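# Store lit-lamp kits in drawers, return the signalled one

## Task

Some or all of the kits on the tray have a lit lamp beside them, each lamp a different colour. Move every kit with a lit lamp into a drawer that held nothing at the start, with only one kit per drawer, and close all drawers completely. Kits with unlit lamps stay on the tray. Later the signal tower glows in one of the lamp colours. Return the kit whose lamp showed that colour, and no other kit, to the tray, then close all drawers completely again. Anything that stays in place only because the robot is holding it does not count. At the end, open the gripper and move the arm away.

## Robot and tools

Robot: one six-joint arm with a parallel two-finger gripper. Joint order: waist, shoulder, elbow, forearm roll, wrist pitch, wrist roll. The fingers point along the gripper's +z axis and close along its y axis.

Scene frame: origin on the table top straight under the arm base, +z up, +y to the left when facing along +x. The base may be slightly tilted against the table. Results report end_effector_position (metres) and end_effector_quat_wxyz in this frame, plus linear (m/s) and angular (rad/s) velocities. The reported point sits between the pads when closed; closed fingertips stick out about 33 mm past it, fully open ones about 9 mm. The reported hand position can be off, more so at long reach.

Tool execute_actions, argument actions: a list holding one item or nothing. Empty list: no command, just the current state. A motion item {"rows": [[...]], "steps": N}: N is 1 to 15 control steps of 1/30 s (default 15); each row is used for one step and the final row repeats if rows run out. A wait item {"steps": N} with no rows: N up to 300, counted from the previous result, and the time spent replying counts toward it. Optional pictures (true/false) decides whether camera images come back; they are included by default.

Each row is exactly 9 numbers, one list for the single arm: six absolute joint target angles in radians (same convention as the Joint positions line), then gripper position, gripper force_limit, gripper speed, each in -1 to 1. Stated joint ranges: waist, shoulder, forearm roll, wrist pitch and wrist roll -6.283 to 6.283; elbow -2.792 to 2.792. A target more than 0.010 rad beyond a range end, and further out than the last reported angle, gets the whole call refused (nothing is sent). True ends may differ from stated ones by up to 0.010 rad; targets past a true end are clipped there and the result may say "joint sent to its limit" (possibly about an earlier action). No such line does not prove more travel exists.

Gripper numbers: position +1 is fully open (140 mm), about -0.8 brings the pads together, -1 closes until blocked. force_limit on parts up to 40 mm wide: roughly 14 N at -1, 60 N at 0, 107 N at +1. speed: about 30 mm/s at -1, 140 at 0, 250 at +1. Closing pushes the fingertips roughly 24 mm further from the arm, so keep that clearance over surfaces. To grasp, send -1 and confirm object_status is 2. object_status: 0 moving, 1 blocked while opening, 2 blocked while closing (holding), 3 reached target or pads met (a thin part may still be held). Halted fingers stay put until the position value changes by 0.01 or more or the object yields or slips away. To squeeze harder while at status 2, raise force_limit and switch position between -1 and -0.98. position_measured is in counts, non-linear: 3 fully open, 230 pads touching.

Motion limits: joint target rates capped at 2.09 rad/s (waist, shoulder), 3.14 (elbow), 3.93 (wrist joints), 0.3 s ramp-up, joints coordinated to arrive together. Each step the sent target stays within 0.456 rad (waist, shoulder), 0.683 (elbow), 0.854 (wrist joints) of the measured angle, and targets are pulled back if they would put the gripper over 70 mm from where it is. So large moves need several calls. The arm keeps heading for the last row sent while you reply or wait, until it nearly stops or a step is HELD. The simulation runs during your replies.

Result lines: Joint positions / Joint velocities (rad, rad/s, joint order); joint torques (include gravity, load and contact, with per-unit offset, scale and noise); "joint command not followed" means the clearance check altered or blocked targets (mounting blocks and posts count as arm); HELD marks steps where your row was not fully sent; MOTOR HOT warns of heating from holding loads; OVER-TEMPERATURE FAULT means brakes engaged until cooled.

Faults: contact torque reaching a joint's load limit (waist 316, shoulder 316, elbow 148, forearm roll 41.8, wrist pitch 41.8, wrist roll 41.8 N m, held weight included) or an external force of 144 N anywhere on arm, tool or load halts the arm for 10 s, drops the remainder of the call, and lets the arm yield. Avoid any stop.

Cameras: cam_high and cam_low (fixed, 672x504) and cam_wrist (fisheye, 504x504), given with pinhole/fisheye calibration (K, distortion D, T_world_to_cam mapping scene frame to camera). Fixed cameras may be off by up to about 2.3 degrees and 9 mm; the wrist camera pose follows the reported joints. Tool zoom_image: camera (one of those names) and region [x0, y0, x1, y1] in that camera's pixels, origin top-left, at most 504x504, giving a sharper view of its latest image. Use it to read lamp and tower colours and drawer states.

Tool finished_scene, argument scene: the current scene's number. It ends that scene irreversibly, reports success, and loads the next task if any. Replying without any tool call ends everything.

Cautions: a part being held may get a brief tug, and loose objects may be nudged. Never let anything leave the table. Avoid drops, slips, slamming drawers, hard impacts and heavy pushing. Kits must rest on their own in drawers or on the tray, drawers fully closed, gripper open and clear at the end.

Each tool is called after "Emit:" by a JSON object that holds its "api" and its "payload", one argument or row to a line.

## Session

Emit:
{"api": "execute_actions", "payload": {
  "actions": []
}}

Scene clock: 0.00 s of 15600.00 s.
end_effector_position=(+0.0992, -0.1856, +0.3864) position_measured=3 object_status=3 end_effector_quat_wxyz=(+0.354, -0.080, +0.932, -0.007) end_effector_velocity=(+0.000, +0.000, -0.000) end_effector_angular_velocity=(+0.000, +0.000, +0.001)
Joint positions: [-2.241 -0.569  2.261  0.538  1.93   2.332]
Joint velocities: [ 0.001  0.     0.    -0.    -0.     0.   ]
Joint torques (N m, as the joint torque sensors report them, + toward a larger angle): no reading

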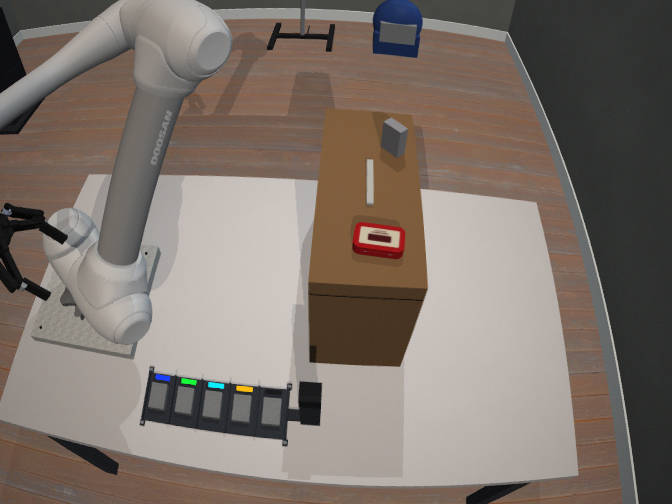

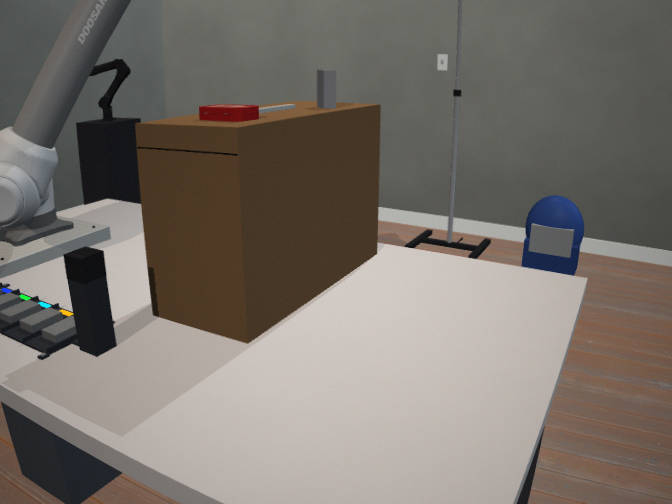

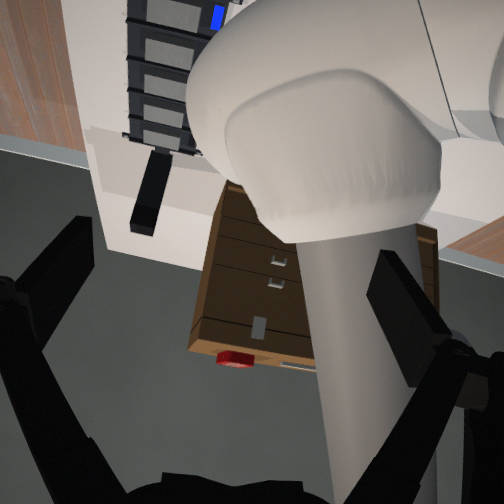

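Emit:
{"api": "execute_actions", "payload": {
  "actions": [
    {"rows":[[0.1,-0.8,2.3,0,0.7,3.14,1,0,0]]}
  ],
  "pictures": false
}}

Emit:
{"api": "execute_actions", "payload": {
  "actions": [
    {"steps":60}
  ]
}}

Scene clock: 21.90 s of 15600.00 s.
end_effector_position=(+0.0081, -0.2978, +0.3487) position_measured=3 object_status=3 end_effector_quat_wxyz=(+0.034, +0.020, +0.977, -0.210) end_effector_velocity=(+0.043, -0.342, +0.208) end_effector_angular_velocity=(-1.488, +0.650, +0.159)
Joint positions: [-1.81  -0.725  2.287  0.176  1.172  2.876]
Joint velocities: [ 1.231 -0.252  0.042 -0.583 -1.563  0.876]
Joint torques (N m, as the joint torque sensors report them, + toward a larger angle): [  4.75  25.23 -42.46   5.12  -0.44   0.04]
Steps of this call (steps 1 to 90: nothing new was sent; then 18.40 s passed at rest; steps 91 to 105: all 15 steps of this action). Readings (joint positions | what the end effector reports):
91: [-2.241 -0.570 2.261 0.538 1.930 2.332] | position_measured=3 object_status=3
92: [-2.238 -0.571 2.261 0.535 1.925 2.338] | position_measured=3 object_status=3
94: [-2.211 -0.585 2.264 0.502 1.872 2.387] | position_measured=3 object_status=3
98: [-2.076 -0.648 2.274 0.355 1.620 2.607] | position_measured=3 object_status=3
105: the state above

Scene clock: 23.90 s of 15600.00 s.
end_effector_position=(+0.3750, +0.0547, +0.4645) position_measured=3 object_status=3 end_effector_quat_wxyz=(-0.339, +0.649, -0.608, +0.308) end_effector_velocity=(+0.000, +0.000, +0.000) end_effector_angular_velocity=(-0.001, -0.001, +0.001)
Joint positions: [ 0.1  -0.8   2.3  -0.    0.7   3.14]
Joint velocities: [ 0.001  0.     0.    -0.    -0.002 -0.001]
Joint torques (N m, as the joint torque sensors report them, + toward a larger angle): [ -2.06  28.34 -43.03   4.59  -2.01   0.15]
Steps of this call (steps 1 to 60: the robot went on to your last target). Readings (joint positions | what the end effector reports):
1: [-1.768 -0.733 2.289 0.157 1.121 2.905] | position_measured=3 object_status=3
2: [-1.725 -0.740 2.290 0.140 1.074 2.931] | position_measured=3 object_status=3
4: [-1.639 -0.753 2.292 0.110 0.995 2.975] | position_measured=3 object_status=3
8: [-1.468 -0.771 2.295 0.069 0.884 3.037] | position_measured=3 object_status=3
60: the state above
camera_calibration (this result's frames):
cam_wrist: T_world_to_cam=[[-0.586615, -0.150274, -0.795802, 0.594395], [-0.48852, 0.84939, 0.199713, 0.0534765], [0.645934, 0.50592, -0.571677, 0.182461], [0, 0, 0, 1]] pos_world=[0.256948, -0.0484108, 0.566649]

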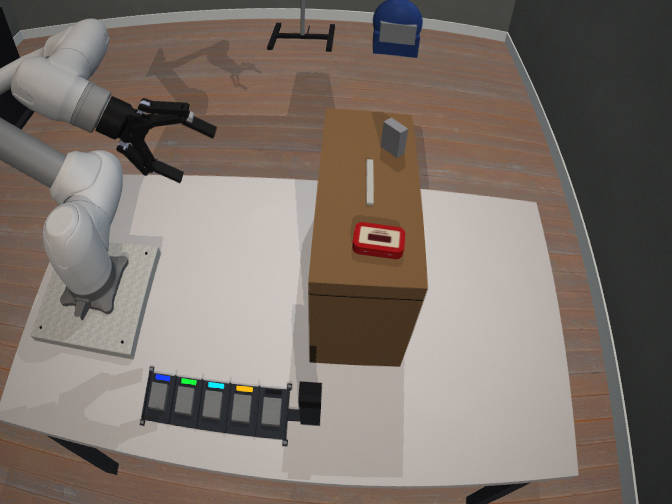

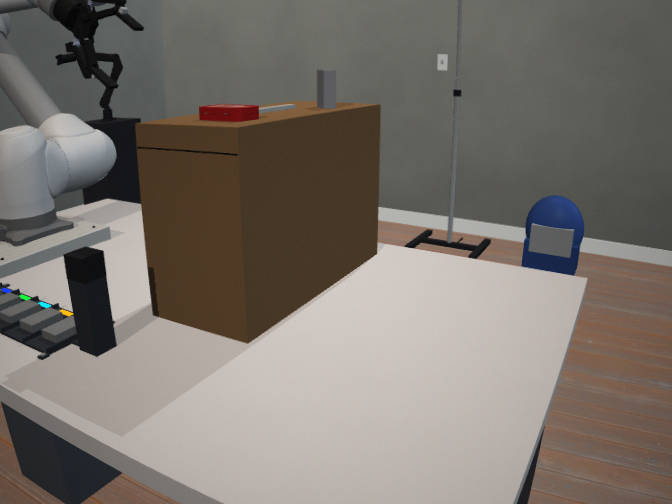

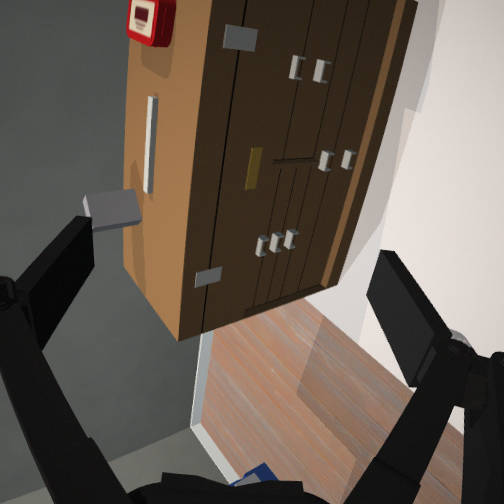

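Emit:
{"api": "execute_actions", "payload": {
  "actions": [
    {"rows":[[0.2,-1.0,2.6,0,0.35,1.57,1,0,0]]}
  ],
  "pictures": false
}}

Emit:
{"api": "execute_actions", "payload": {
  "actions": [
    {"steps":25}
  ]
}}

Scene clock: 42.10 s of 15600.00 s.
end_effector_position=(+0.3377, +0.0840, +0.3940) position_measured=3 object_status=3 end_effector_quat_wxyz=(-0.159, +0.826, -0.106, +0.530) end_effector_velocity=(-0.049, +0.032, -0.090) end_effector_angular_velocity=(-2.812, -0.739, +1.322)
Joint positions: [ 0.188 -0.977  2.565 -0.     0.391  1.975]
Joint velocities: [ 0.109 -0.216  0.326 -0.    -0.377 -3.138]
Joint torques (N m, as the joint torque sensors report them, + toward a larger angle): [ -3.63  42.5  -45.48   4.96  -2.38  -0.24]
Steps of this call (steps 1 to 15: the robot went on to your last target; steps 16 to 90: nothing new was sent; then 14.70 s passed at rest; steps 91 to 105: all 15 steps of this action). Readings (joint positions | what the end effector reports):
91: [0.100 -0.800 2.300 -0.000 0.700 3.140] | position_measured=3 object_status=3
92: [0.101 -0.801 2.302 -0.000 0.698 3.135] | position_measured=3 object_status=3
94: [0.107 -0.813 2.320 -0.000 0.676 3.082] | position_measured=3 object_status=3
98: [0.139 -0.877 2.416 -0.000 0.565 2.804] | position_measured=3 object_status=3
105: the state above

Scene clock: 42.93 s of 15600.00 s.
end_effector_position=(+0.3324, +0.0873, +0.3844) position_measured=3 object_status=3 end_effector_quat_wxyz=(-0.053, +0.822, +0.067, +0.563) end_effector_velocity=(-0.000, -0.000, -0.000) end_effector_angular_velocity=(-0.000, +0.001, -0.000)
Joint positions: [ 0.2  -1.    2.6  -0.    0.35  1.57]
Joint velocities: [-0.  0.  0. -0.  0.  0.]
Joint torques (N m, as the joint torque sensors report them, + toward a larger angle): [ -2.83  40.6  -43.49   4.6   -2.48   0.03]
Steps of this call (steps 1 to 25: the robot went on to your last target). Readings (joint positions | what the end effector reports):
1: [0.192 -0.983 2.575 -0.000 0.379 1.875] | position_measured=3 object_status=3
2: [0.195 -0.989 2.584 -0.000 0.369 1.789] | position_measured=3 object_status=3
4: [0.198 -0.997 2.595 -0.000 0.356 1.659] | position_measured=3 object_status=3
8: [0.200 -1.000 2.600 -0.000 0.350 1.571] | position_measured=3 object_status=3
25: the state above
camera_calibration (this result's frames):
cam_wrist: T_world_to_cam=[[0.189718, -0.976059, 0.106374, -0.0221781], [-0.719596, -0.211935, -0.66126, 0.521381], [0.667973, 0.0489071, -0.742576, 0.245944], [0, 0, 0, 1]] pos_world=[0.215107, 0.0768233, 0.52976]

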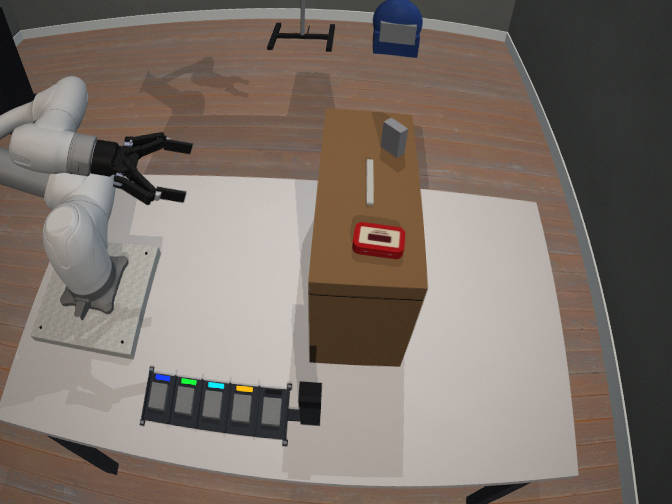

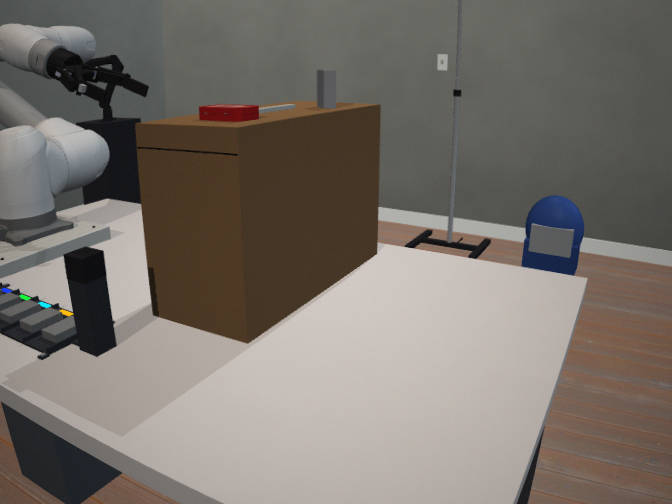

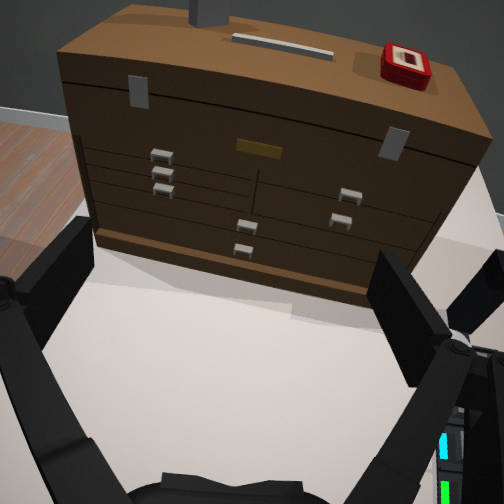

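Emit:
{"api": "execute_actions", "payload": {
  "actions": [
    {"rows":[[-0.148,-0.248,2.641,-0.346,-0.402,1.828,0.0,0.3,0]]}
  ],
  "pictures": false
}}

Emit:
{"api": "execute_actions", "payload": {
  "actions": [
    {"steps":25}
  ]
}}

Scene clock: 74.37 s of 15600.00 s.
end_effector_position=(+0.4706, +0.0125, +0.3432) position_measured=104 object_status=0 end_effector_quat_wxyz=(+0.014, +0.812, +0.004, +0.584) end_effector_velocity=(+0.251, -0.112, -0.306) end_effector_angular_velocity=(+0.038, +0.352, -0.131)
Joint positions: [-0.031 -0.581  2.627 -0.229 -0.148  1.741]
Joint velocities: [-0.386  1.104  0.045 -0.381 -0.829  0.284]
Joint torques (N m, as the joint torque sensors report them, + toward a larger angle): [ -0.75  15.8  -37.35   3.49  -2.33   0.  ]
Steps of this call (steps 1 to 15: the robot went on to your last target; steps 16 to 90: nothing new was sent; then 27.93 s passed at rest; steps 91 to 105: all 15 steps of this action). Readings (joint positions | what the end effector reports):
91: [0.200 -1.000 2.600 0.000 0.350 1.570] | position_measured=3 object_status=0
92: [0.198 -0.997 2.600 -0.001 0.345 1.571] | position_measured=5 object_status=0
94: [0.177 -0.970 2.603 -0.023 0.299 1.587] | position_measured=21 object_status=0
98: [0.088 -0.842 2.613 -0.112 0.107 1.653] | position_measured=51 object_status=0
105: the state above

Scene clock: 75.20 s of 15600.00 s.
end_effector_position=(+0.5302, -0.0188, +0.2393) position_measured=129 object_status=3 end_effector_quat_wxyz=(+0.002, +0.842, -0.017, +0.540) end_effector_velocity=(-0.000, -0.000, -0.001) end_effector_angular_velocity=(-0.001, +0.002, -0.000)
Joint positions: [-0.148 -0.248  2.641 -0.346 -0.402  1.828]
Joint velocities: [-0.    -0.     0.    -0.001  0.002 -0.   ]
Joint torques (N m, as the joint torque sensors report them, + toward a larger angle): [ -2.28  -5.98 -29.42   3.11  -2.2    0.13]
Steps of this call (steps 1 to 25: the robot went on to your last target). Readings (joint positions | what the end effector reports):
1: [-0.044 -0.544 2.629 -0.242 -0.177 1.751] | position_measured=112 object_status=0
2: [-0.057 -0.506 2.630 -0.255 -0.205 1.760] | position_measured=119 object_status=0
4: [-0.083 -0.432 2.633 -0.281 -0.262 1.780] | position_measured=129 object_status=0
8: [-0.132 -0.294 2.639 -0.330 -0.366 1.816] | position_measured=129 object_status=0
25: the state above
camera_calibration (this result's frames):
cam_wrist: T_world_to_cam=[[-0.00180802, -0.994705, 0.102751, -0.0457854], [-0.786397, -0.0620569, -0.614596, 0.572381], [0.617718, -0.0819141, -0.782122, 0.044915], [0, 0, 0, 1]] pos_world=[0.422291, -0.00634371, 0.391616]

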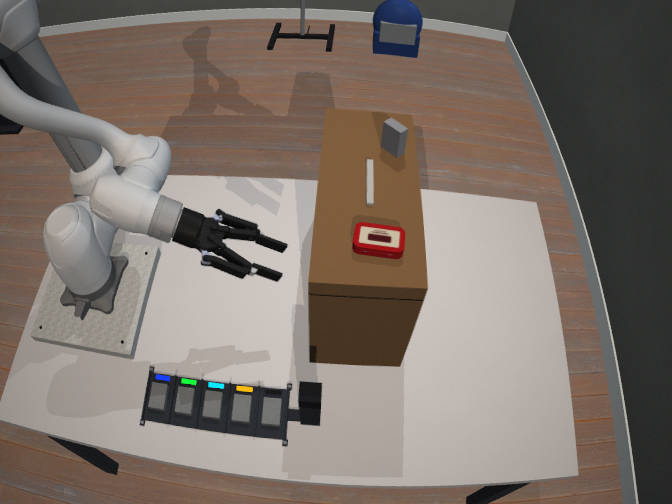

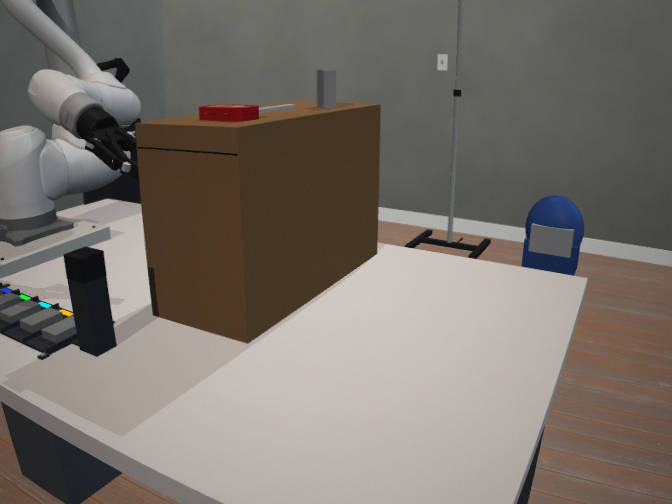

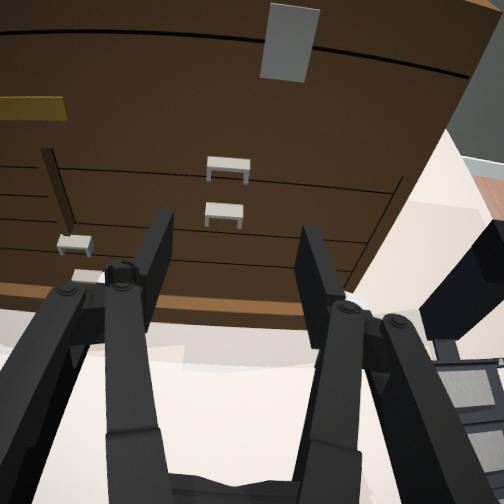

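Emit:
{"api": "execute_actions", "payload": {
  "actions": [
    {"rows":[[-0.084,-0.135,2.561,-0.186,-0.425,1.706,0.0,0.3,0]],"steps":15}
  ]
}}

Scene clock: 83.00 s of 15600.00 s.
end_effector_position=(+0.5851, -0.0100, +0.2416) position_measured=129 object_status=3 end_effector_quat_wxyz=(+0.001, +0.841, -0.017, +0.541) end_effector_velocity=(+0.000, +0.000, -0.001) end_effector_angular_velocity=(+0.001, +0.001, +0.000)
Joint positions: [-0.084 -0.135  2.561 -0.186 -0.425  1.706]
Joint velocities: [ 0.001  0.001 -0.     0.    -0.     0.   ]
Joint torques (N m, as the joint torque sensors report them, + toward a larger angle): [ -1.3  -15.03 -29.06   3.02  -2.23   0.06]
Steps of this call (steps 1 to 15: the robot went on to your last target; steps 16 to 90: nothing new was sent; then 4.30 s passed at rest; steps 91 to 105: all 15 steps of this action). Readings (joint positions | what the end effector reports):
91: [-0.148 -0.248 2.641 -0.346 -0.402 1.828] | position_measured=129 object_status=3
92: [-0.147 -0.245 2.639 -0.343 -0.403 1.825] | position_measured=129 object_status=3
94: [-0.131 -0.217 2.620 -0.303 -0.408 1.795] | position_measured=129 object_status=3
98: [-0.086 -0.138 2.563 -0.192 -0.424 1.710] | position_measured=129 object_status=3
105: the state above
camera_calibration (this result's frames):
cam_wrist: T_world_to_cam=[[-0.00156189, -0.994833, 0.101516, -0.037005], [-0.784931, -0.0616776, -0.616505, 0.617069], [0.619581, -0.0806457, -0.780779, 0.0121115], [0, 0, 0, 1]] pos_world=[0.476795, 0.00222229, 0.393639]

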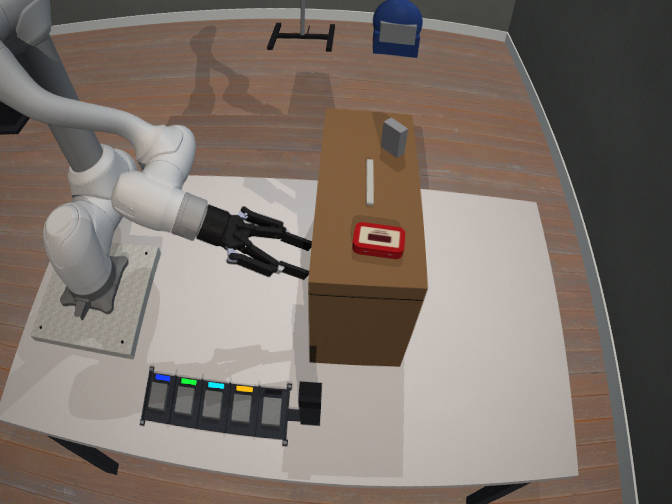

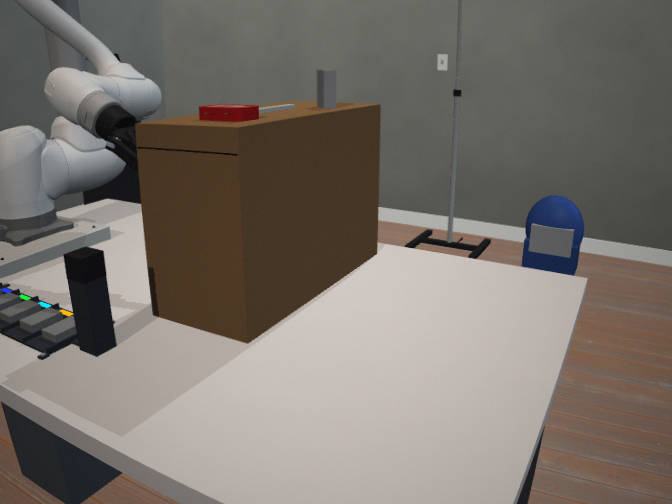

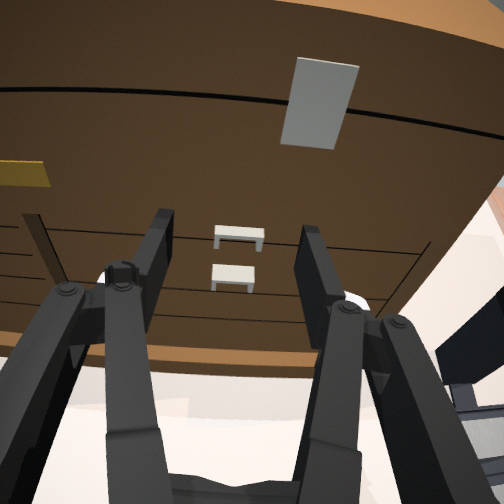

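Emit:
{"api": "execute_actions", "payload": {
  "actions": [
    {"rows":[[-0.061,-0.094,2.532,-0.128,-0.433,1.662,0.0,0.3,0],[-0.061,-0.094,2.532,-0.128,-0.433,1.662,0.0,0.3,0],[-0.061,-0.094,2.532,-0.128,-0.433,1.662,0.0,0.3,0],[-0.061,-0.094,2.532,-0.128,-0.433,1.662,0.0,0.3,0],[-0.061,-0.094,2.532,-0.128,-0.433,1.662,0.0,0.3,0],[-0.061,-0.094,2.532,-0.128,-0.433,1.662,0.0,0.3,0],[-0.061,-0.094,2.532,-0.128,-0.433,1.662,-1,0.3,0]],"steps":15}
  ]
}}

Scene clock: 99.20 s of 15600.00 s.
end_effector_position=(+0.5876, -0.0088, +0.2412) position_measured=129 object_status=3 end_effector_quat_wxyz=(+0.002, +0.841, -0.017, +0.541) end_effector_velocity=(-0.000, +0.000, -0.000) end_effector_angular_velocity=(+0.000, +0.001, +0.000)
Joint positions: [-0.078 -0.129  2.558 -0.17  -0.427  1.694]
Joint velocities: [ 0.001  0.    -0.     0.     0.001  0.   ]
Joint torques (N m, as the joint torque sensors report them, + toward a larger angle): [  7.63  -8.63 -35.53   0.9   -3.1   -0.09]
FORCE FAULT: contact force on the arm reached its limit, and the arm stopped for 10 seconds. The contact can be on any part of the arm, not only on its tool. The arm's remaining commands of this call were not run. The arm holds still and accepts commands again. Move the arm away from the contact; if what it grips holds it there, let go first. Pushing or pulling that hard again can fault the arm again.
The stop began at step 94 of this call (marked STOPPED below). From that step on the arm followed nothing that you had sent. 12 steps, steps kept back included, did not run and will not run. Nothing is kept back now, and the robot has no last target.
Steps of this call (steps 1 to 15: the robot went on to your last target; steps 16 to 90: nothing new was sent; then 3.07 s passed at rest; steps 91 to 93: the first 3 steps of this action; steps 94 to 394: the stop). Readings (joint positions | what the end effector reports):
91: [-0.084 -0.135 2.561 -0.186 -0.425 1.706] | position_measured=129 object_status=3
92: [-0.082 -0.132 2.559 -0.182 -0.426 1.703] | position_measured=129 object_status=3
94: [-0.078 -0.125 2.556 -0.170 -0.427 1.694] | position_measured=128 object_status=3 STOPPED
98: [-0.078 -0.127 2.557 -0.170 -0.427 1.694] | position_measured=128 object_status=3
394: the state above
camera_calibration (this result's frames):
cam_wrist: T_world_to_cam=[[-0.00225707, -0.994812, 0.101702, -0.0353986], [-0.784782, -0.0612696, -0.616736, 0.61881], [0.619768, -0.0812055, -0.780572, 0.0101837], [0, 0, 0, 1]] pos_world=[0.479239, 0.0035262, 0.393192]

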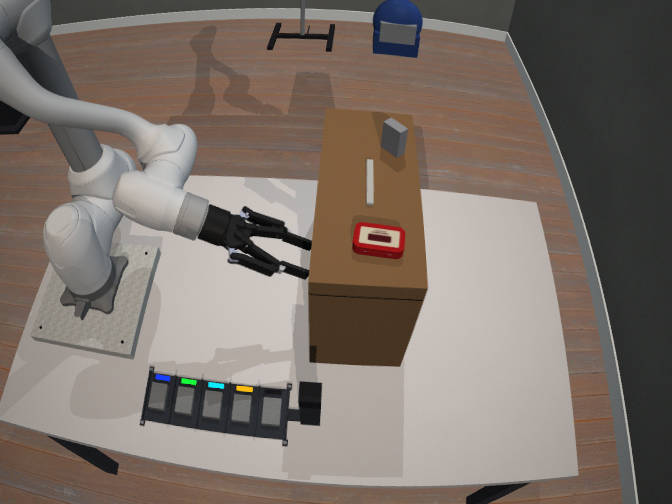

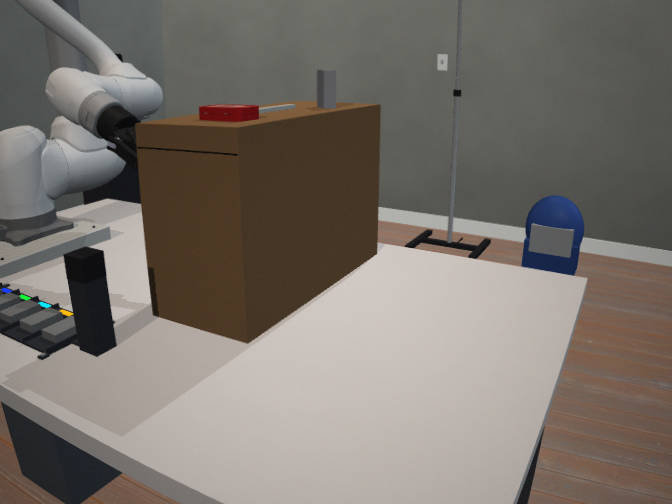

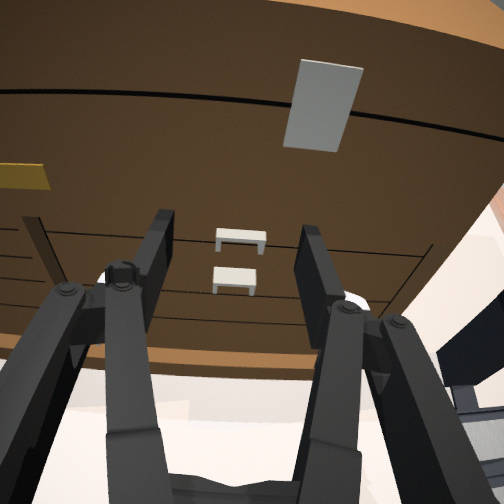

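Emit:
{"api": "execute_actions", "payload": {
  "actions": [
    {"rows":[[-0.097,-0.158,2.577,-0.218,-0.42,1.73,0.0,0,0],[-0.097,-0.158,2.577,-0.218,-0.42,1.73,0.0,0,0],[-0.097,-0.158,2.577,-0.218,-0.42,1.73,0.0,0,0],[-0.097,-0.158,2.577,-0.218,-0.42,1.73,0.0,0,0],[-0.097,-0.158,2.577,-0.218,-0.42,1.73,0.0,0,0],[-0.097,-0.158,2.577,-0.218,-0.42,1.73,-1,0,-0.5]],"steps":15}
  ],
  "pictures": false
}}

Emit:
{"api": "execute_actions", "payload": {
  "actions": [
    {"steps":20}
  ]
}}

Scene clock: 104.90 s of 15600.00 s.
end_effector_position=(+0.5741, -0.0122, +0.2420) position_measured=167 object_status=0 end_effector_quat_wxyz=(+0.001, +0.841, -0.017, +0.541) end_effector_velocity=(-0.000, +0.000, -0.000) end_effector_angular_velocity=(+0.001, +0.001, +0.000)
Joint positions: [-0.097 -0.158  2.577 -0.218 -0.42   1.73 ]
Joint velocities: [0.001 0.    0.    0.    0.    0.001]
Joint torques (N m, as the joint torque sensors report them, + toward a larger angle): [ -1.29 -12.99 -29.23   3.02  -2.42   0.05]
Steps of this call (steps 1 to 90: nothing new was sent; then 2.20 s passed at rest; steps 91 to 105: all 15 steps of this action). Readings (joint positions | what the end effector reports):
91: [-0.078 -0.129 2.558 -0.170 -0.427 1.694] | position_measured=129 object_status=3
92: [-0.080 -0.132 2.560 -0.175 -0.427 1.698] | position_measured=129 object_status=3
94: [-0.093 -0.152 2.573 -0.208 -0.422 1.723] | position_measured=129 object_status=3
98: [-0.097 -0.158 2.577 -0.218 -0.420 1.730] | position_measured=135 object_status=0
105: the state above

Scene clock: 105.57 s of 15600.00 s.
end_effector_position=(+0.5741, -0.0122, +0.2420) position_measured=233 object_status=3 end_effector_quat_wxyz=(+0.001, +0.841, -0.017, +0.541) end_effector_velocity=(+0.000, +0.000, -0.000) end_effector_angular_velocity=(+0.000, -0.000, +0.000)
Joint positions: [-0.097 -0.158  2.577 -0.218 -0.42   1.73 ]
Joint velocities: [ 0.     0.001  0.     0.    -0.001  0.   ]
Joint torques (N m, as the joint torque sensors report them, + toward a larger angle): [ -0.9  -14.04 -29.25   3.17  -2.43   0.04]
Steps of this call (steps 1 to 15: the robot went on to your last target; steps 16 to 20: nothing new was sent). Readings (joint positions | what the end effector reports):
1: [-0.097 -0.158 2.577 -0.218 -0.420 1.730] | position_measured=171 object_status=0
2: [-0.097 -0.158 2.577 -0.218 -0.420 1.730] | position_measured=176 object_status=0
4: [-0.097 -0.158 2.577 -0.218 -0.420 1.730] | position_measured=185 object_status=0
8: [-0.097 -0.158 2.577 -0.218 -0.420 1.730] | position_measured=204 object_status=0
20: the state above
The arm was judged still, so your last target was given up. Only a new action makes it travel on or press farther. Fingers that are still opening or closing keep moving.
camera_calibration (this result's frames):
cam_wrist: T_world_to_cam=[[-0.00124336, -0.994816, 0.101679, -0.0394922], [-0.784882, -0.0620341, -0.616532, 0.608504], [0.619644, -0.0805727, -0.780737, 0.0189992], [0, 0, 0, 1]] pos_world=[0.465782, -0.0000086344, 0.394011]

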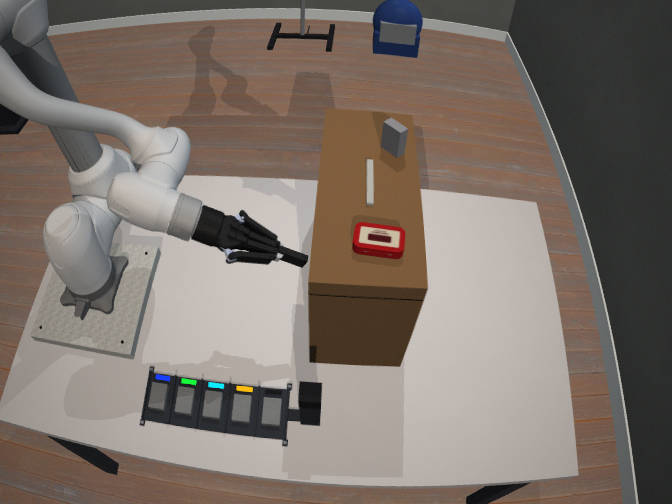

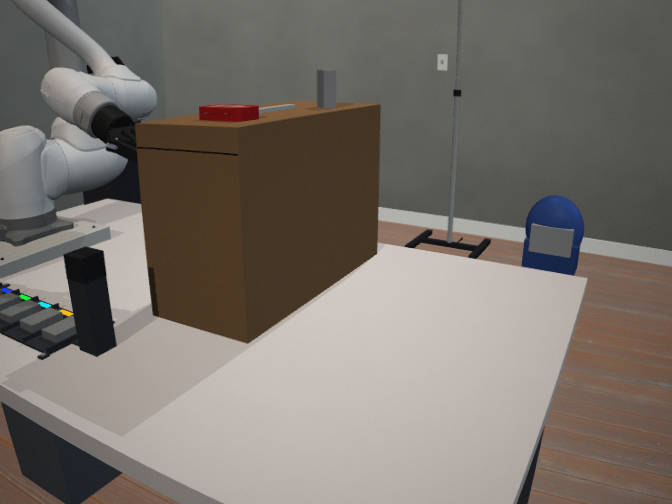

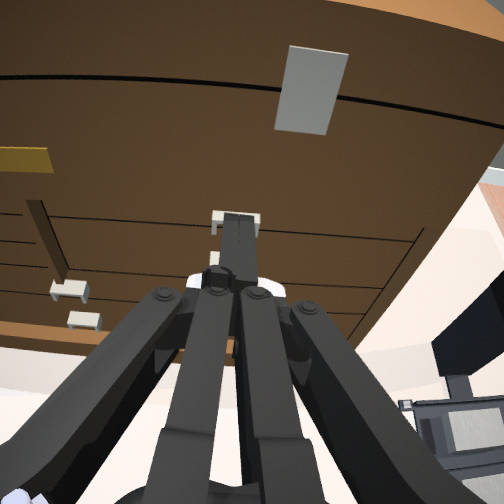

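Emit:
{"api": "execute_actions", "payload": {
  "actions": [
    {"rows":[[-0.090,-0.168,2.569,-0.2,-0.403,1.717,-0.2,0,0.5]],"steps":15}
  ]
}}

Scene clock: 113.77 s of 15600.00 s.
end_effector_position=(+0.5757, -0.0119, +0.2484) position_measured=154 object_status=3 end_effector_quat_wxyz=(+0.003, +0.840, -0.018, +0.542) end_effector_velocity=(+0.000, +0.001, -0.000) end_effector_angular_velocity=(-0.000, +0.000, +0.001)
Joint positions: [-0.09  -0.168  2.569 -0.2   -0.403  1.717]
Joint velocities: [ 0.001  0.    -0.    -0.     0.    -0.   ]
Joint torques (N m, as the joint torque sensors report them, + toward a larger angle): [ -1.33 -13.57 -29.79   3.2   -2.46   0.14]
Steps of this call (steps 1 to 90: nothing new was sent; then 4.70 s passed at rest; steps 91 to 105: all 15 steps of this action). Readings (joint positions | what the end effector reports):
91: [-0.097 -0.158 2.577 -0.218 -0.420 1.730] | position_measured=233 object_status=0
92: [-0.095 -0.161 2.575 -0.214 -0.415 1.727] | position_measured=233 object_status=0
94: [-0.091 -0.168 2.569 -0.202 -0.404 1.718] | position_measured=210 object_status=0
98: [-0.090 -0.168 2.569 -0.200 -0.403 1.717] | position_measured=166 object_status=0
105: the state above
camera_calibration (this result's frames):
cam_wrist: T_world_to_cam=[[-0.00481276, -0.994539, 0.104259, -0.0384437], [-0.783804, -0.0609935, -0.618005, 0.613455], [0.620989, -0.084693, -0.77923, 0.0218468], [0, 0, 0, 1]] pos_world=[0.467077, 0.00103333, 0.40015]

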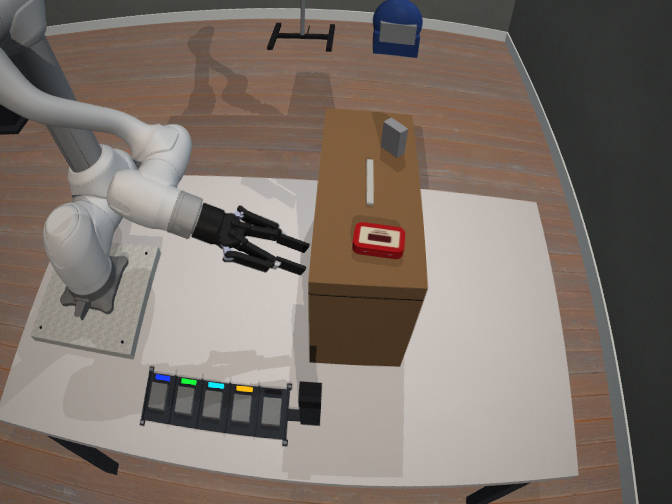

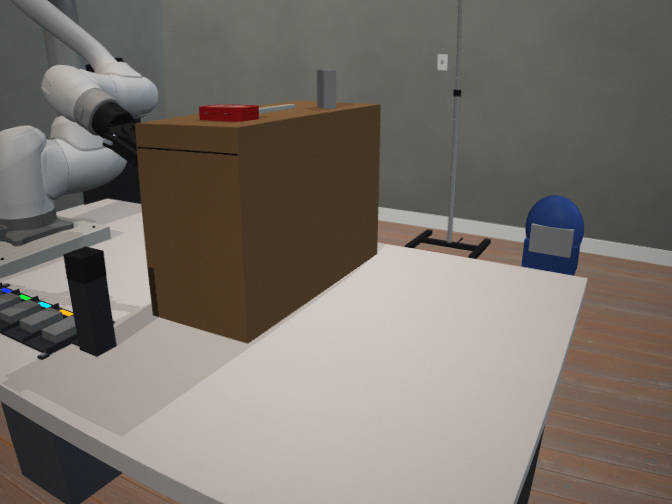

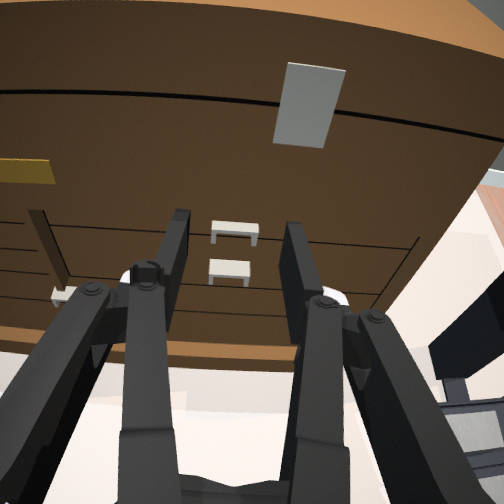

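Emit:
{"api": "execute_actions", "payload": {
  "actions": [
    {"rows":[[-0.087,-0.163,2.566,-0.193,-0.404,1.712,-0.2,0,0.5],[-0.084,-0.158,2.562,-0.186,-0.405,1.706,-0.2,0,0.5],[-0.081,-0.153,2.559,-0.179,-0.406,1.70,-0.2,0,0.5],[-0.078,-0.148,2.555,-0.171,-0.407,1.695,-0.2,0,0.5]],"steps":15}
  ]
}}

Scene clock: 117.17 s of 15600.00 s.
end_effector_position=(+0.5853, -0.0095, +0.2480) position_measured=154 object_status=3 end_effector_quat_wxyz=(+0.003, +0.840, -0.017, +0.542) end_effector_velocity=(+0.000, +0.001, +0.001) end_effector_angular_velocity=(+0.001, -0.002, +0.001)
Joint positions: [-0.078 -0.148  2.555 -0.171 -0.407  1.695]
Joint velocities: [ 0.001 -0.    -0.    -0.    -0.001  0.001]
Joint torques (N m, as the joint torque sensors report them, + toward a larger angle): [ -0.63 -15.68 -29.88   3.05  -2.41  -0.02]
Steps of this call (steps 1 to 15: the robot went on to your last target; steps 16 to 87: nothing new was sent; steps 88 to 102: all 15 steps of this action). Readings (joint positions | what the end effector reports):
88: [-0.090 -0.168 2.569 -0.200 -0.403 1.717] | position_measured=154 object_status=3
89: [-0.089 -0.166 2.568 -0.197 -0.403 1.715] | position_measured=154 object_status=3
91: [-0.084 -0.158 2.562 -0.186 -0.405 1.706] | position_measured=154 object_status=3
95: [-0.078 -0.148 2.555 -0.171 -0.407 1.695] | position_measured=154 object_status=3
102: the state above
camera_calibration (this result's frames):
cam_wrist: T_world_to_cam=[[-0.0044533, -0.99456, 0.10407, -0.0361475], [-0.784055, -0.0611225, -0.617675, 0.620993], [0.620675, -0.0843476, -0.779518, 0.0160863], [0, 0, 0, 1]] pos_world=[0.476748, 0.00336266, 0.399873]

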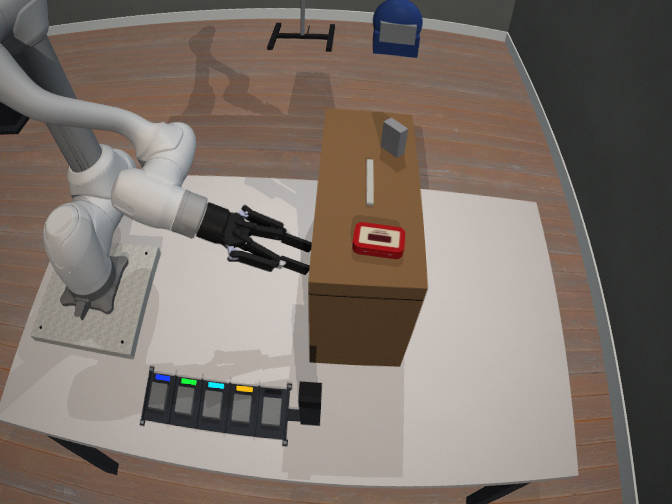

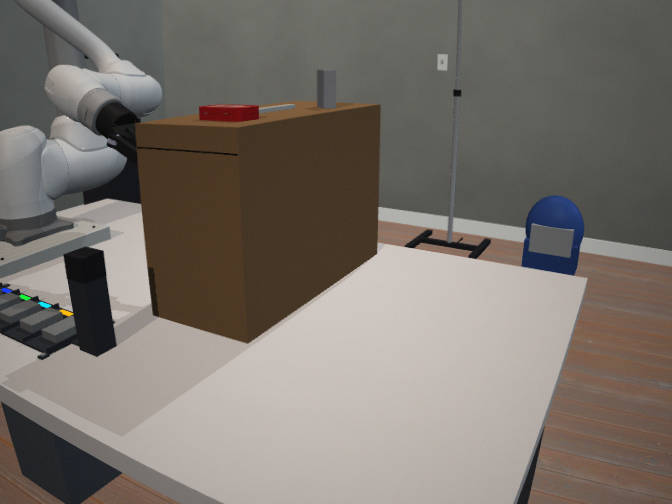

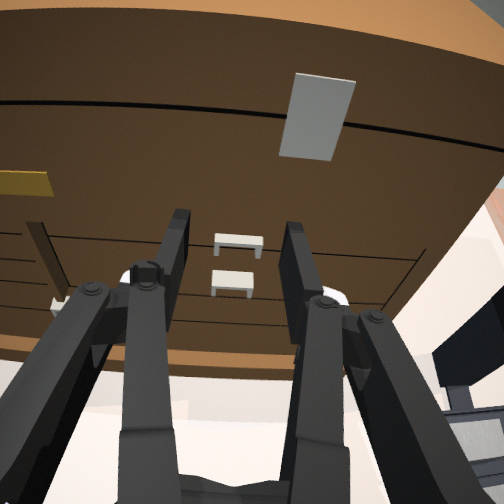

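Emit:
{"api": "execute_actions", "payload": {
  "actions": [
    {"rows":[[-0.078,-0.148,2.555,-0.171,-0.407,1.695,-1,-0.5,0]],"steps":15}
  ]
}}

Emit:
{"api": "zoom_image", "payload": {
  "camera": "cam_high",
  "region": [180,180,380,330]
}}

Scene clock: 125.13 s of 15600.00 s.
end_effector_position=(+0.5853, -0.0094, +0.2480) position_measured=232 object_status=0 end_effector_quat_wxyz=(+0.003, +0.840, -0.017, +0.542) end_effector_velocity=(-0.000, +0.000, -0.001) end_effector_angular_velocity=(+0.000, +0.003, +0.001)
Joint positions: [-0.078 -0.148  2.555 -0.171 -0.407  1.695]
Joint velocities: [ 0.001  0.001  0.    -0.     0.002  0.   ]
Joint torques (N m, as the joint torque sensors report them, + toward a larger angle): [ -6.15 -14.63 -38.44   4.62  -4.54   0.28]
Steps of this call (steps 1 to 15: the robot went on to your last target; steps 16 to 90: nothing new was sent; then 4.47 s passed at rest; steps 91 to 105: all 15 steps of this action). Readings (joint positions | what the end effector reports):
91: [-0.078 -0.148 2.555 -0.171 -0.407 1.695] | position_measured=154 object_status=0
92: [-0.078 -0.148 2.555 -0.171 -0.407 1.695] | position_measured=157 object_status=0
94: [-0.078 -0.148 2.555 -0.171 -0.407 1.695] | position_measured=172 object_status=0
98: [-0.078 -0.148 2.555 -0.171 -0.407 1.695] | position_measured=202 object_status=0
105: the state above
camera_calibration (this result's frames):
cam_wrist: T_world_to_cam=[[-0.00427028, -0.994558, 0.1041, -0.0361608], [-0.784069, -0.0612819, -0.617641, 0.620969], [0.620659, -0.0842594, -0.77954, 0.0160998], [0, 0, 0, 1]] pos_world=[0.476736, 0.00344674, 0.39985]

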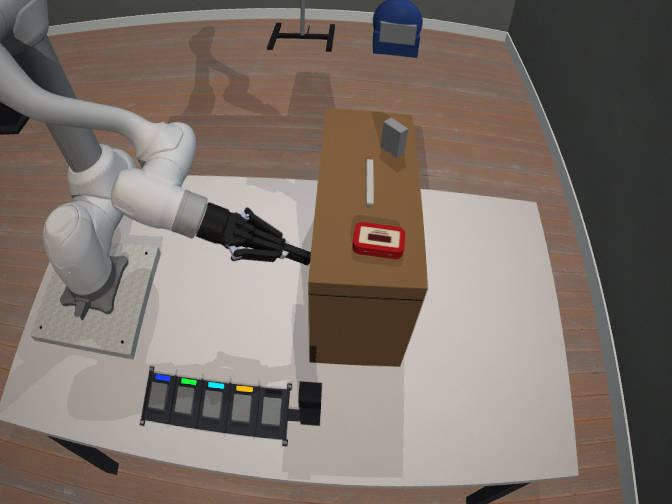

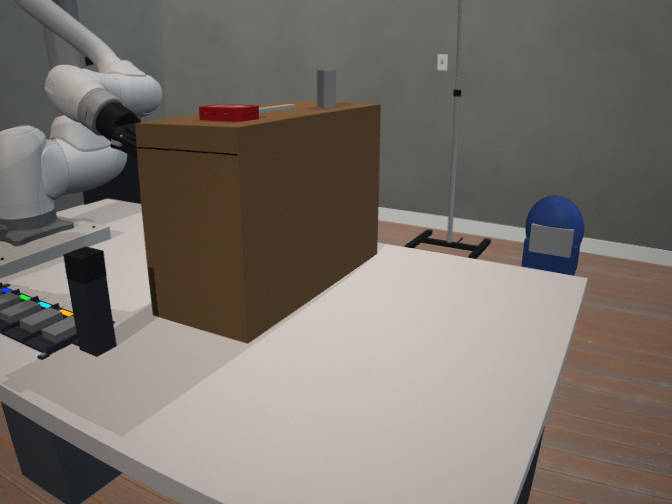

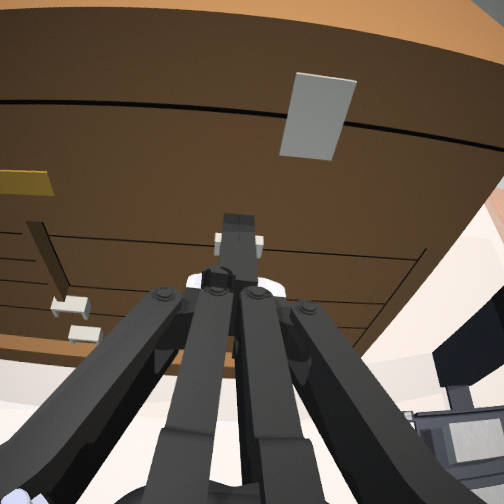

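Region (180, 180, 380, 330) of cam_high's 672x504 image, scaled by 2.520, with more detail than that image has; it fills the top 378 rows of this view, and the rest is white.

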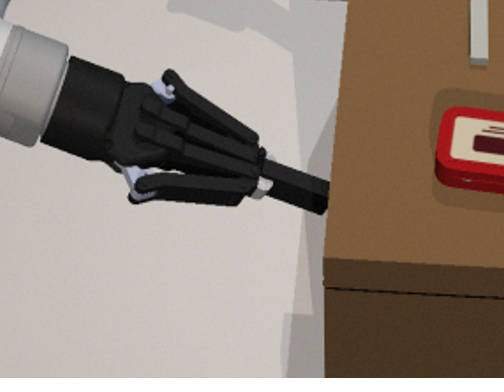

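Emit:
{"api": "execute_actions", "payload": {
  "actions": [
    {"rows":[[-0.09,-0.168,2.569,-0.2,-0.403,1.717,-0.2,0,0.5],[-0.09,-0.168,2.569,-0.2,-0.403,1.717,-0.2,0,0.5],[-0.09,-0.168,2.569,-0.2,-0.403,1.717,-0.2,0,0.5],[-0.09,-0.168,2.569,-0.2,-0.403,1.717,-0.2,0,0.5],[-0.09,-0.168,2.569,-0.2,-0.403,1.717,-0.2,0,0.5],[-0.09,-0.168,2.569,-0.2,-0.403,1.717,-0.2,0,0.5],[-0.11,-0.148,2.592,-0.25,-0.45,1.755,-0.2,0,0.5],[-0.11,-0.148,2.592,-0.25,-0.45,1.755,-0.2,0,0.5],[-0.11,-0.148,2.592,-0.25,-0.45,1.755,-0.2,0,0.5],[-0.11,-0.148,2.592,-0.25,-0.45,1.755,-0.2,0,0.5],[-0.098,-0.123,2.578,-0.221,-0.457,1.733,-0.2,0,0.5]],"steps":15}
  ]
}}

Scene clock: 132.07 s of 15600.00 s.
end_effector_position=(+0.5802, -0.0109, +0.2323) position_measured=154 object_status=3 end_effector_quat_wxyz=(-0.003, +0.841, -0.017, +0.541) end_effector_velocity=(+0.013, +0.007, -0.006) end_effector_angular_velocity=(+0.000, +0.006, +0.006)
Joint positions: [-0.099 -0.124  2.578 -0.222 -0.457  1.734]
Joint velocities: [ 0.024  0.036 -0.017  0.043 -0.01  -0.033]
Joint torques (N m, as the joint torque sensors report them, + toward a larger angle): [  1.8  -32.04 -21.82   1.71  -2.25   0.4 ]
Steps of this call (steps 1 to 15: the robot went on to your last target; steps 16 to 90: nothing new was sent; then 3.43 s passed at rest; steps 91 to 105: all 15 steps of this action). Readings (joint positions | what the end effector reports):
91: [-0.078 -0.148 2.555 -0.171 -0.407 1.695] | position_measured=232 object_status=0
92: [-0.080 -0.151 2.556 -0.174 -0.407 1.698] | position_measured=232 object_status=0
94: [-0.089 -0.166 2.567 -0.196 -0.404 1.714] | position_measured=210 object_status=0
98: [-0.092 -0.166 2.571 -0.206 -0.408 1.721] | position_measured=165 object_status=0
105: the state above
camera_calibration (this result's frames):
cam_wrist: T_world_to_cam=[[0.0035542, -0.995479, 0.0949166, -0.0384418], [-0.784106, -0.0616819, -0.617554, 0.607198], [0.620617, -0.0722297, -0.78078, 0.00726812], [0, 0, 0, 1]] pos_world=[0.471733, -0.000289914, 0.384301]

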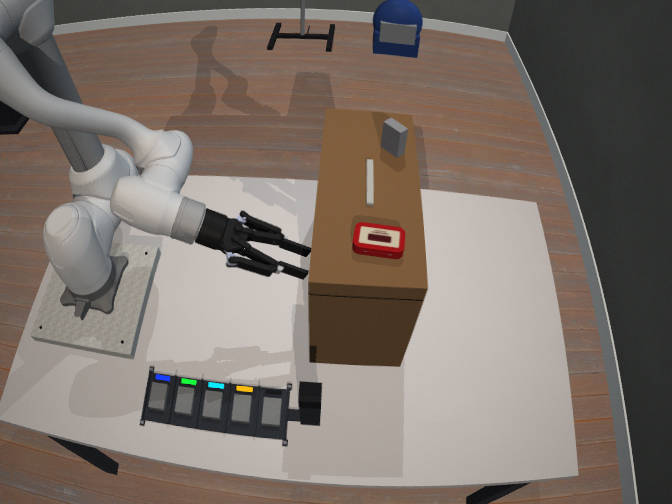

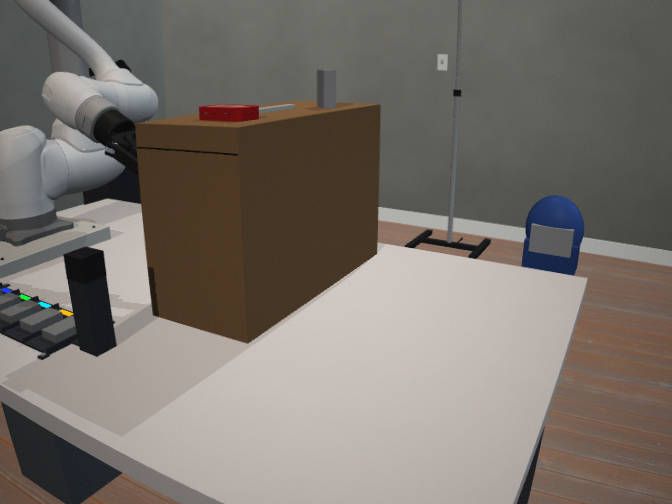

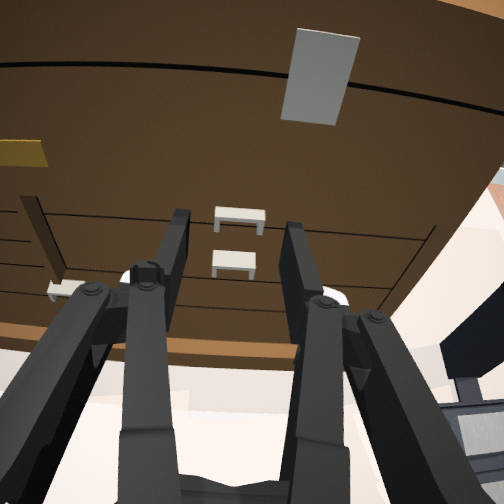

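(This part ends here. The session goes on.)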